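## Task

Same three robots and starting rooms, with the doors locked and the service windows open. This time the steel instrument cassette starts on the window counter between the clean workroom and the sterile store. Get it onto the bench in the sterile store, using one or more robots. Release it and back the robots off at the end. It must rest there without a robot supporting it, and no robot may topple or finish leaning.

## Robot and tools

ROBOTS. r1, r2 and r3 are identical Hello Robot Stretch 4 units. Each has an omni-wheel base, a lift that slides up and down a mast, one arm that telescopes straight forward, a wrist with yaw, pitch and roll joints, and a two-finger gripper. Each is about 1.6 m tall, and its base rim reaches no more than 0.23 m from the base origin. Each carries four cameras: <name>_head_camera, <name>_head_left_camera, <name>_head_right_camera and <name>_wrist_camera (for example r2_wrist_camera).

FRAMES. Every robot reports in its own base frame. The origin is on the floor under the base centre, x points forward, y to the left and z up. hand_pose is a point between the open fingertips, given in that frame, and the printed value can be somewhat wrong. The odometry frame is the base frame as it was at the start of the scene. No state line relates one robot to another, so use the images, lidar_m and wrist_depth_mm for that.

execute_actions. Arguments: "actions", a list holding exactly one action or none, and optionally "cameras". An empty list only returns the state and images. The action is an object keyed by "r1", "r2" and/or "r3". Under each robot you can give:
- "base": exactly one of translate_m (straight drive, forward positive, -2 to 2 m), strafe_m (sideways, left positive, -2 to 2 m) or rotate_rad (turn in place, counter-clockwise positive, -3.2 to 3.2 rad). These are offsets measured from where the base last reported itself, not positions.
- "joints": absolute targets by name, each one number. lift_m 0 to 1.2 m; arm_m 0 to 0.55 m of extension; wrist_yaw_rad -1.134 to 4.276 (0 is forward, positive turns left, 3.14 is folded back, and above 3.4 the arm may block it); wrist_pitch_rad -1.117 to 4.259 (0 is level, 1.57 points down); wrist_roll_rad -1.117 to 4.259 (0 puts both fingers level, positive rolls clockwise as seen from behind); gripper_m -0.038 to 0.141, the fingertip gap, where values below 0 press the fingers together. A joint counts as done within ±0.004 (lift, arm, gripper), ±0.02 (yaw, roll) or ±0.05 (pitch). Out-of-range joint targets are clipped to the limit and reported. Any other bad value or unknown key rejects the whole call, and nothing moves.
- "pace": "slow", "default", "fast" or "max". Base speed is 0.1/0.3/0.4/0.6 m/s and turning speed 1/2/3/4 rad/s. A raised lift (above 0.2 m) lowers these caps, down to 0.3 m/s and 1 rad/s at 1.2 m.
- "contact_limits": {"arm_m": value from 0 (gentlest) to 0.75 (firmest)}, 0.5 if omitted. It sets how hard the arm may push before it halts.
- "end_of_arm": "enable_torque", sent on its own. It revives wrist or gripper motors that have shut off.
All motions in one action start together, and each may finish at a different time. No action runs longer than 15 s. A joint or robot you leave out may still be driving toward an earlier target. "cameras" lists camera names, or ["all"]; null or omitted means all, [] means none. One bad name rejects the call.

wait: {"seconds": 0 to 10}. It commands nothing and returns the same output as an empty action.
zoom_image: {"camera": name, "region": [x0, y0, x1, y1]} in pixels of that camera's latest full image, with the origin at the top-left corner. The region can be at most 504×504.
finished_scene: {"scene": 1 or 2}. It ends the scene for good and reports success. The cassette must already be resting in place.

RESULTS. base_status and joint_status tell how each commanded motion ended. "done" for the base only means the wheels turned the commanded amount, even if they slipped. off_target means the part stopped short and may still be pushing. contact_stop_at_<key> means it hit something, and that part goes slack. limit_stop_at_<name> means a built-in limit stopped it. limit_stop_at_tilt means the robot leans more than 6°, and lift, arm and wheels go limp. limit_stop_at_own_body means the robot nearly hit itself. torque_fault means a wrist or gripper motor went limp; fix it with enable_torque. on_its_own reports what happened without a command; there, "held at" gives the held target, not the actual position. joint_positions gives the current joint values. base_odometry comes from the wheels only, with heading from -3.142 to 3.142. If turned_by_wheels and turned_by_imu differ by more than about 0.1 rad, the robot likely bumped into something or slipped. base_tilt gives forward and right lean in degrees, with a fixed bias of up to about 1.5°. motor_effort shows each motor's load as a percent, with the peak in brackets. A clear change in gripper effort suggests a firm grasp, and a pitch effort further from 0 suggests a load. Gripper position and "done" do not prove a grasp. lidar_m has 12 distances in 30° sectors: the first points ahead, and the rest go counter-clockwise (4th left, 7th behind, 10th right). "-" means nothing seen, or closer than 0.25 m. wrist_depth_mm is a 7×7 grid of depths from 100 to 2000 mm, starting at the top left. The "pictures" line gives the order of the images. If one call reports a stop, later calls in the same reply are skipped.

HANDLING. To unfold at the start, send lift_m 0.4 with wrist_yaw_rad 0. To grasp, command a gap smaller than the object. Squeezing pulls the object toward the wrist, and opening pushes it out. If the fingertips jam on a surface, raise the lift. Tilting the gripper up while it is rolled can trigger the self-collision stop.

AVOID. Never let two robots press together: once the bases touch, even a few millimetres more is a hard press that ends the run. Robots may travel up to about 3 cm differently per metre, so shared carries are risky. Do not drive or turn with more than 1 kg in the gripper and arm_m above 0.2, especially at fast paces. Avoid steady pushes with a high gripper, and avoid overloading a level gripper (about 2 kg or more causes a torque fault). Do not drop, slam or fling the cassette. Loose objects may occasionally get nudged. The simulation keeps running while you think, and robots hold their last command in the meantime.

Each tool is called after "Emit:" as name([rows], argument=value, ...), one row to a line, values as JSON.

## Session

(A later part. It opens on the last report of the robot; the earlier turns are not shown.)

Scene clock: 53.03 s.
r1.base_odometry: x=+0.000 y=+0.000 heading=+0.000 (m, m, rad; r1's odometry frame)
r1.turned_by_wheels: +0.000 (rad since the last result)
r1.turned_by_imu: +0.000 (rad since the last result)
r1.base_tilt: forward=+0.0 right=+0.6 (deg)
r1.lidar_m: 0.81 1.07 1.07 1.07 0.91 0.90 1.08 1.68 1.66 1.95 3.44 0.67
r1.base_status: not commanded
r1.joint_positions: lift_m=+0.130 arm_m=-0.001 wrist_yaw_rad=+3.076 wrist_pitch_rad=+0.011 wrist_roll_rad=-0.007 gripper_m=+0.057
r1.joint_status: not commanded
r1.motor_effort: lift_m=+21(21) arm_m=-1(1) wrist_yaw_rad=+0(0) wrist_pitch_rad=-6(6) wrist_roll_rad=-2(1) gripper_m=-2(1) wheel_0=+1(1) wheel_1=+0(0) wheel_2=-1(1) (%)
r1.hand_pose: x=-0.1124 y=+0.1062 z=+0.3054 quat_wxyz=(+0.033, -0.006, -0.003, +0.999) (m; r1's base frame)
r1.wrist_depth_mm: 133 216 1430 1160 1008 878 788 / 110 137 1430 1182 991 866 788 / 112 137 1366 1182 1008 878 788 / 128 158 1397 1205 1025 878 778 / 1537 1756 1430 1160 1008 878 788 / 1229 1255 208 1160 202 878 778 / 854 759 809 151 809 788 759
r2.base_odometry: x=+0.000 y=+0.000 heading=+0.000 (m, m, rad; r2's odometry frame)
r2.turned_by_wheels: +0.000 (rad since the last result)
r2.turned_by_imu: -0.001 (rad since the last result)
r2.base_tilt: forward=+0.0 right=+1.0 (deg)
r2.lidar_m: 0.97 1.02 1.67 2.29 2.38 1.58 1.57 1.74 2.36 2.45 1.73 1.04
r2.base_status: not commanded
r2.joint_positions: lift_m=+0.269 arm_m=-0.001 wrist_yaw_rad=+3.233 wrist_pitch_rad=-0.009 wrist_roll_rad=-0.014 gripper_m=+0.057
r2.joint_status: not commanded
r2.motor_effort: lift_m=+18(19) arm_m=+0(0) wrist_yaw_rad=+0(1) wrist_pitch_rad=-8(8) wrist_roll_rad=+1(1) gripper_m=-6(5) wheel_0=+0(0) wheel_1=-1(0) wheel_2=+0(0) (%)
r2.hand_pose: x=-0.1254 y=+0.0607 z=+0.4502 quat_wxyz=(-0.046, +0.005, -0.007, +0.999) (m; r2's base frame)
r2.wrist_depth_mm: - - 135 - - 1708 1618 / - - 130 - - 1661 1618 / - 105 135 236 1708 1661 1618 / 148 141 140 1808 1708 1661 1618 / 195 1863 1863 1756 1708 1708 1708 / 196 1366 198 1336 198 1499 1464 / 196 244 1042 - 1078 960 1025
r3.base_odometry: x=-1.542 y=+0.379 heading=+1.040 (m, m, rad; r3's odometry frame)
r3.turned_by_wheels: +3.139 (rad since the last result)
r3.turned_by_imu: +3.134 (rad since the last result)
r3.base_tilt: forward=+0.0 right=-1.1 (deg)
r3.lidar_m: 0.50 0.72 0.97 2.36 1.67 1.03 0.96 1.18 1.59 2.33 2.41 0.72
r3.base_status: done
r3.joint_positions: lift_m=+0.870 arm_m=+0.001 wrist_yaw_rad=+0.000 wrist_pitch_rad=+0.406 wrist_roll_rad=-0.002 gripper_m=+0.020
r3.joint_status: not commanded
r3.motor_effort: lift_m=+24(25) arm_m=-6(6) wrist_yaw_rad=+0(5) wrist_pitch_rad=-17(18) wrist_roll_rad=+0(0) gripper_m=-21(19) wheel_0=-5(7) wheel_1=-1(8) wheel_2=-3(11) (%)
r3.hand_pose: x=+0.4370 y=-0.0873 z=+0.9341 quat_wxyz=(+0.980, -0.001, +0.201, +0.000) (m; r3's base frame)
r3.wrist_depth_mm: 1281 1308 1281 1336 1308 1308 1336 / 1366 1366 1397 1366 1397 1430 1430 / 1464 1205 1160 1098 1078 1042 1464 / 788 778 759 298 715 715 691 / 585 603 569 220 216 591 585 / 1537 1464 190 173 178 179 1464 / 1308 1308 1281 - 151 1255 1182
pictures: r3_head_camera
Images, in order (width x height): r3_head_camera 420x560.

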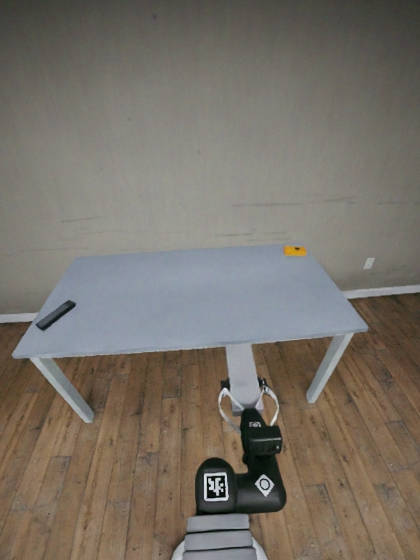

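Emit:
execute_actions([
  {"r3":{"joints":{"arm_m":0.45,"lift_m":0.735}}},
], cameras=[])

Emit:
execute_actions([
  {"r3":{"joints":{"lift_m":0.714},"pace":"slow"}},
], cameras=[])

Emit:
execute_actions([
  {"r3":{"joints":{"gripper_m":0.13}}},
], cameras=[])

Emit:
execute_actions([
  {"r3":{"joints":{"arm_m":0,"lift_m":0.78}}},
], cameras=["r3_head_camera"])

Scene clock: 67.27 s.
r1.base_odometry: x=+0.000 y=+0.000 heading=+0.000 (m, m, rad; r1's odometry frame)
r1.turned_by_wheels: +0.000 (rad since the last result)
r1.turned_by_imu: +0.000 (rad since the last result)
r1.base_tilt: forward=+0.2 right=+0.6 (deg)
r1.lidar_m: 0.79 1.06 1.07 1.08 0.91 0.91 1.10 1.66 1.67 1.95 3.41 0.69
r1.base_status: not commanded
r1.joint_positions: lift_m=+0.130 arm_m=-0.001 wrist_yaw_rad=+3.076 wrist_pitch_rad=+0.011 wrist_roll_rad=-0.007 gripper_m=+0.057
r1.joint_status: not commanded
r1.motor_effort: lift_m=+21(21) arm_m=-1(1) wrist_yaw_rad=-1(0) wrist_pitch_rad=-6(6) wrist_roll_rad=-1(1) gripper_m=-2(4) wheel_0=+1(0) wheel_1=+0(0) wheel_2=-1(1) (%)
r1.hand_pose: x=-0.1124 y=+0.1062 z=+0.3054 quat_wxyz=(+0.033, -0.006, -0.003, +0.999) (m; r1's base frame)
r1.wrist_depth_mm: 134 216 1430 1205 991 878 778 / 110 137 1430 1182 1008 866 788 / 112 137 1366 1160 1025 878 768 / 128 158 1430 1182 1008 891 788 / 1537 1708 1464 1182 1025 878 778 / 1229 1281 209 1138 202 878 778 / 854 768 820 152 798 768 741
r2.base_odometry: x=+0.000 y=+0.000 heading=+0.000 (m, m, rad; r2's odometry frame)
r2.turned_by_wheels: +0.000 (rad since the last result)
r2.turned_by_imu: -0.002 (rad since the last result)
r2.base_tilt: forward=+0.1 right=+1.0 (deg)
r2.lidar_m: 0.95 1.04 1.69 2.29 2.36 1.59 1.56 1.74 2.35 2.46 1.69 1.03
r2.base_status: not commanded
r2.joint_positions: lift_m=+0.269 arm_m=-0.001 wrist_yaw_rad=+3.233 wrist_pitch_rad=-0.009 wrist_roll_rad=-0.014 gripper_m=+0.057
r2.joint_status: not commanded
r2.motor_effort: lift_m=+19(19) arm_m=+0(0) wrist_yaw_rad=-1(1) wrist_pitch_rad=-8(6) wrist_roll_rad=+1(1) gripper_m=-4(4) wheel_0=+0(0) wheel_1=+0(1) wheel_2=+0(0) (%)
r2.hand_pose: x=-0.1254 y=+0.0607 z=+0.4502 quat_wxyz=(-0.046, +0.005, -0.007, +0.999) (m; r2's base frame)
r2.wrist_depth_mm: - - 135 - - 1661 1618 / - - 130 - - 1618 1618 / - 105 135 236 1708 1661 1618 / 148 141 141 1756 1756 1708 1661 / 196 1863 1863 1756 1708 1708 1661 / 196 1366 197 1366 197 1464 1464 / 196 244 1025 - 1098 960 1025
r3.base_odometry: x=-1.542 y=+0.379 heading=+1.040 (m, m, rad; r3's odometry frame)
r3.turned_by_wheels: +0.000 (rad since the last result)
r3.turned_by_imu: -0.002 (rad since the last result)
r3.base_tilt: forward=+0.0 right=-1.2 (deg)
r3.lidar_m: 0.69 0.69 0.95 2.39 1.67 0.98 0.97 1.15 1.60 2.34 2.43 0.72
r3.base_status: not commanded
r3.joint_positions: lift_m=+0.735 arm_m=+0.449 wrist_yaw_rad=+0.000 wrist_pitch_rad=+0.406 wrist_roll_rad=-0.002 gripper_m=+0.020
r3.joint_status: all done
r3.motor_effort: lift_m=+17(23) arm_m=+6(7) wrist_yaw_rad=+1(1) wrist_pitch_rad=-16(17) wrist_roll_rad=+0(0) gripper_m=-21(20) wheel_0=-5(5) wheel_1=-1(1) wheel_2=-3(3) (%)
r3.hand_pose: x=+0.8850 y=-0.0874 z=+0.7996 quat_wxyz=(+0.980, -0.001, +0.201, +0.000) (m; r3's base frame)
r3.wrist_depth_mm: 878 878 904 904 904 904 917 / 946 960 946 960 960 960 946 / 707 668 647 627 603 591 574 / 442 433 424 298 402 397 392 / 325 320 317 218 216 303 297 / 255 255 190 173 178 174 238 / 214 209 209 - 151 201 201
pictures: none
No camera images: the call's "cameras" was empty. Leave "cameras" out to get every camera's image.

Scene clock: 68.20 s.
r1.base_odometry: x=+0.000 y=+0.000 heading=+0.000 (m, m, rad; r1's odometry frame)
r1.turned_by_wheels: +0.000 (rad since the last result)
r1.turned_by_imu: +0.000 (rad since the last result)
r1.base_tilt: forward=+0.1 right=+0.6 (deg)
r1.lidar_m: 0.78 1.07 1.07 1.05 0.90 0.90 1.09 1.66 1.66 1.94 3.44 0.68
r1.base_status: not commanded
r1.joint_positions: lift_m=+0.130 arm_m=-0.001 wrist_yaw_rad=+3.076 wrist_pitch_rad=+0.011 wrist_roll_rad=-0.007 gripper_m=+0.057
r1.joint_status: not commanded
r1.motor_effort: lift_m=+21(21) arm_m=-1(1) wrist_yaw_rad=+0(1) wrist_pitch_rad=-7(6) wrist_roll_rad=-1(0) gripper_m=-2(3) wheel_0=+1(0) wheel_1=+0(1) wheel_2=-1(1) (%)
r1.hand_pose: x=-0.1124 y=+0.1062 z=+0.3054 quat_wxyz=(+0.033, -0.006, -0.003, +0.999) (m; r1's base frame)
r1.wrist_depth_mm: 133 216 1464 1182 1008 878 788 / 110 137 1464 1182 1008 878 788 / 112 137 1336 1160 1025 878 778 / 128 158 1366 1205 1025 878 788 / 1537 1708 1430 1182 991 878 788 / 1229 1255 209 1118 202 878 778 / 854 759 831 151 788 768 750
r2.base_odometry: x=+0.000 y=+0.000 heading=+0.000 (m, m, rad; r2's odometry frame)
r2.turned_by_wheels: +0.000 (rad since the last result)
r2.turned_by_imu: +0.000 (rad since the last result)
r2.base_tilt: forward=+0.0 right=+0.9 (deg)
r2.lidar_m: 0.98 1.04 1.67 2.28 2.36 1.57 1.55 1.74 2.33 2.47 1.72 1.03
r2.base_status: not commanded
r2.joint_positions: lift_m=+0.269 arm_m=-0.001 wrist_yaw_rad=+3.233 wrist_pitch_rad=-0.009 wrist_roll_rad=-0.014 gripper_m=+0.057
r2.joint_status: not commanded
r2.motor_effort: lift_m=+18(19) arm_m=+0(0) wrist_yaw_rad=-1(1) wrist_pitch_rad=-7(9) wrist_roll_rad=+2(2) gripper_m=-5(4) wheel_0=+0(0) wheel_1=+0(1) wheel_2=+0(0) (%)
r2.hand_pose: x=-0.1254 y=+0.0607 z=+0.4502 quat_wxyz=(-0.046, +0.005, -0.007, +0.999) (m; r2's base frame)
r2.wrist_depth_mm: - - 135 - - 1661 1576 / - - 130 - - 1661 1618 / - 105 135 235 1708 1661 1661 / 148 141 140 1756 1708 1708 1618 / 195 1863 1863 1863 1756 1708 1618 / 196 1336 198 1366 198 1464 1499 / 196 244 1042 - 1078 960 1025
r3.base_odometry: x=-1.542 y=+0.379 heading=+1.040 (m, m, rad; r3's odometry frame)
r3.turned_by_wheels: +0.000 (rad since the last result)
r3.turned_by_imu: +0.000 (rad since the last result)
r3.base_tilt: forward=+0.1 right=-1.1 (deg)
r3.lidar_m: 0.68 0.72 0.95 2.39 1.67 1.01 0.96 1.16 1.60 2.35 2.41 0.75
r3.base_status: not commanded
r3.joint_positions: lift_m=+0.714 arm_m=+0.449 wrist_yaw_rad=+0.000 wrist_pitch_rad=+0.405 wrist_roll_rad=-0.002 gripper_m=+0.020
r3.joint_status: all done
r3.motor_effort: lift_m=+17(16) arm_m=+6(6) wrist_yaw_rad=+0(0) wrist_pitch_rad=-16(17) wrist_roll_rad=+0(0) gripper_m=-21(21) wheel_0=-5(6) wheel_1=-1(1) wheel_2=-3(3) (%)
r3.hand_pose: x=+0.8850 y=-0.0874 z=+0.7788 quat_wxyz=(+0.980, -0.001, +0.201, +0.000) (m; r3's base frame)
r3.wrist_depth_mm: 904 891 891 891 904 904 904 / 931 946 960 960 946 946 931 / 621 597 569 549 535 521 512 / 394 384 377 294 357 351 347 / 287 285 279 218 216 266 260 / 225 225 191 174 179 179 211 / 189 185 185 - 174 178 180
pictures: none
No camera images: the call's "cameras" was empty. Leave "cameras" out to get every camera's image.

Scene clock: 70.20 s.
r1.base_odometry: x=+0.000 y=+0.000 heading=+0.000 (m, m, rad; r1's odometry frame)
r1.turned_by_wheels: +0.000 (rad since the last result)
r1.turned_by_imu: +0.000 (rad since the last result)
r1.base_tilt: forward=+0.2 right=+0.5 (deg)
r1.lidar_m: 0.78 1.07 1.07 1.08 0.90 0.89 1.08 1.66 1.67 1.96 3.40 0.67
r1.base_status: not commanded
r1.joint_positions: lift_m=+0.130 arm_m=-0.001 wrist_yaw_rad=+3.076 wrist_pitch_rad=+0.011 wrist_roll_rad=-0.007 gripper_m=+0.057
r1.joint_status: not commanded
r1.motor_effort: lift_m=+21(21) arm_m=-1(0) wrist_yaw_rad=+0(0) wrist_pitch_rad=-6(6) wrist_roll_rad=-2(3) gripper_m=-3(3) wheel_0=+1(0) wheel_1=+0(0) wheel_2=-1(1) (%)
r1.hand_pose: x=-0.1124 y=+0.1062 z=+0.3054 quat_wxyz=(+0.033, -0.006, -0.003, +0.999) (m; r1's base frame)
r1.wrist_depth_mm: 134 216 1430 1182 1008 866 778 / 110 137 1397 1205 1008 854 788 / 112 137 1336 1182 1025 878 778 / 128 158 1366 1160 1008 866 788 / 1537 1756 1430 1182 1025 878 788 / 1229 1255 208 1118 202 878 778 / 866 768 809 152 798 788 759
r2.base_odometry: x=+0.000 y=+0.000 heading=+0.000 (m, m, rad; r2's odometry frame)
r2.turned_by_wheels: +0.000 (rad since the last result)
r2.turned_by_imu: -0.001 (rad since the last result)
r2.base_tilt: forward=+0.1 right=+0.9 (deg)
r2.lidar_m: 0.96 1.03 1.67 2.29 2.38 1.58 1.58 1.75 2.32 2.46 1.69 1.04
r2.base_status: not commanded
r2.joint_positions: lift_m=+0.269 arm_m=-0.001 wrist_yaw_rad=+3.233 wrist_pitch_rad=-0.009 wrist_roll_rad=-0.014 gripper_m=+0.057
r2.joint_status: not commanded
r2.motor_effort: lift_m=+19(19) arm_m=+0(0) wrist_yaw_rad=-1(1) wrist_pitch_rad=-7(7) wrist_roll_rad=+1(2) gripper_m=-5(5) wheel_0=+0(0) wheel_1=+0(0) wheel_2=+0(0) (%)
r2.hand_pose: x=-0.1254 y=+0.0607 z=+0.4502 quat_wxyz=(-0.046, +0.005, -0.007, +0.999) (m; r2's base frame)
r2.wrist_depth_mm: - - 135 - - 1661 1618 / - - 129 - - 1661 1576 / - 105 135 236 1708 1661 1618 / 148 141 141 1808 1708 1708 1618 / 195 1921 1921 1808 1756 1708 1618 / 195 1366 198 1308 197 1464 1499 / 196 245 1042 - 1060 960 1025
r3.base_odometry: x=-1.542 y=+0.379 heading=+1.040 (m, m, rad; r3's odometry frame)
r3.turned_by_wheels: +0.000 (rad since the last result)
r3.turned_by_imu: -0.001 (rad since the last result)
r3.base_tilt: forward=+0.0 right=-1.1 (deg)
r3.lidar_m: 0.69 0.70 0.98 2.39 1.66 1.02 0.96 1.17 1.57 2.33 2.41 0.73
r3.base_status: not commanded
r3.joint_positions: lift_m=+0.714 arm_m=+0.449 wrist_yaw_rad=+0.000 wrist_pitch_rad=+0.401 wrist_roll_rad=-0.002 gripper_m=+0.130
r3.joint_status: all done
r3.motor_effort: lift_m=+17(17) arm_m=+6(6) wrist_yaw_rad=+0(1) wrist_pitch_rad=-2(15) wrist_roll_rad=+0(0) gripper_m=-1(19) wheel_0=-6(6) wheel_1=-1(1) wheel_2=-3(3) (%)
r3.hand_pose: x=+0.8855 y=-0.0874 z=+0.7800 quat_wxyz=(+0.980, -0.001, +0.199, +0.000) (m; r3's base frame)
r3.wrist_depth_mm: 904 904 891 904 891 904 904 / 931 946 946 960 960 960 946 / 647 615 591 569 549 539 535 / 404 394 384 303 366 362 355 / 293 290 285 224 251 258 267 / 229 229 209 173 179 206 213 / 191 189 187 - 182 181 183
pictures: none
No camera images: the call's "cameras" was empty. Leave "cameras" out to get every camera's image.

Scene clock: 72.60 s.
r1.base_odometry: x=+0.000 y=+0.000 heading=+0.000 (m, m, rad; r1's odometry frame)
r1.turned_by_wheels: +0.000 (rad since the last result)
r1.turned_by_imu: +0.000 (rad since the last result)
r1.base_tilt: forward=+0.0 right=+0.6 (deg)
r1.lidar_m: 0.78 1.08 1.08 1.07 0.91 0.89 1.08 1.68 1.66 1.94 3.43 0.68
r1.base_status: not commanded
r1.joint_positions: lift_m=+0.130 arm_m=-0.001 wrist_yaw_rad=+3.076 wrist_pitch_rad=+0.011 wrist_roll_rad=-0.007 gripper_m=+0.057
r1.joint_status: not commanded
r1.motor_effort: lift_m=+21(21) arm_m=-1(1) wrist_yaw_rad=-1(1) wrist_pitch_rad=-6(6) wrist_roll_rad=-1(0) gripper_m=-1(3) wheel_0=+1(1) wheel_1=-1(0) wheel_2=-1(1) (%)
r1.hand_pose: x=-0.1124 y=+0.1062 z=+0.3054 quat_wxyz=(+0.033, -0.006, -0.003, +0.999) (m; r1's base frame)
r1.wrist_depth_mm: 133 216 1397 1182 1008 878 778 / 110 137 1397 1205 1008 866 778 / 112 137 1366 1182 1008 878 798 / 128 158 1430 1205 1008 878 788 / 1576 1756 1430 1160 1008 866 788 / 1205 1229 208 1138 202 891 788 / 854 759 831 151 798 788 750
r2.base_odometry: x=+0.000 y=+0.000 heading=+0.000 (m, m, rad; r2's odometry frame)
r2.turned_by_wheels: +0.000 (rad since the last result)
r2.turned_by_imu: -0.001 (rad since the last result)
r2.base_tilt: forward=+0.1 right=+0.9 (deg)
r2.lidar_m: 0.98 1.03 1.66 2.27 2.36 1.60 1.54 1.74 2.34 2.45 1.72 1.04
r2.base_status: not commanded
r2.joint_positions: lift_m=+0.269 arm_m=-0.001 wrist_yaw_rad=+3.233 wrist_pitch_rad=-0.009 wrist_roll_rad=-0.014 gripper_m=+0.057
r2.joint_status: not commanded
r2.motor_effort: lift_m=+19(19) arm_m=+0(0) wrist_yaw_rad=+0(1) wrist_pitch_rad=-6(8) wrist_roll_rad=+0(0) gripper_m=-5(5) wheel_0=+0(0) wheel_1=+0(0) wheel_2=+0(0) (%)
r2.hand_pose: x=-0.1254 y=+0.0607 z=+0.4502 quat_wxyz=(-0.046, +0.005, -0.007, +0.999) (m; r2's base frame)
r2.wrist_depth_mm: - - 135 - - 1661 1618 / - - 130 - - 1661 1618 / - 105 135 236 1708 1708 1618 / 148 141 141 1808 1756 1661 1618 / 195 1863 1863 1808 1756 1661 1661 / 196 1366 198 1366 197 1464 1464 / 196 244 1025 - 1098 960 1025
r3.base_odometry: x=-1.542 y=+0.379 heading=+1.040 (m, m, rad; r3's odometry frame)
r3.turned_by_wheels: +0.000 (rad since the last result)
r3.turned_by_imu: -0.001 (rad since the last result)
r3.base_tilt: forward=+0.0 right=-1.1 (deg)
r3.lidar_m: 0.69 0.68 0.97 2.36 1.68 1.04 0.98 1.17 1.60 2.32 2.41 0.75
r3.base_status: not commanded
r3.joint_positions: lift_m=+0.780 arm_m=+0.001 wrist_yaw_rad=+0.000 wrist_pitch_rad=+0.402 wrist_roll_rad=-0.002 gripper_m=+0.130
r3.joint_status: all done
r3.motor_effort: lift_m=+24(26) arm_m=-6(6) wrist_yaw_rad=+2(0) wrist_pitch_rad=-8(6) wrist_roll_rad=+0(0) gripper_m=+1(0) wheel_0=-6(6) wheel_1=-1(1) wheel_2=-3(3) (%)
r3.hand_pose: x=+0.4374 y=-0.0874 z=+0.8449 quat_wxyz=(+0.980, -0.001, +0.200, +0.000) (m; r3's base frame)
r3.wrist_depth_mm: 1308 1336 1308 1281 1308 1336 1308 / 1397 1397 1366 1366 1366 1397 1397 / 917 866 842 759 788 768 759 / 569 564 549 539 559 554 539 / 1661 1366 580 1430 1576 585 1708 / 1464 1464 1308 1366 1308 1281 1336 / 1229 1205 1229 - 1205 1138 1098
pictures: r3_head_camera
Images, in order (width x height): r3_head_camera 420x560.

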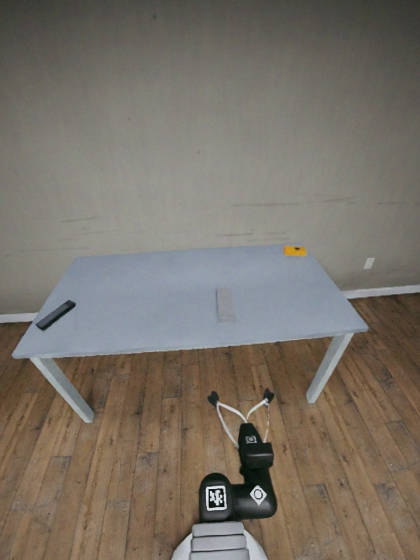

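Emit:
finished_scene(scene=2)

The scene is finished: the task was done.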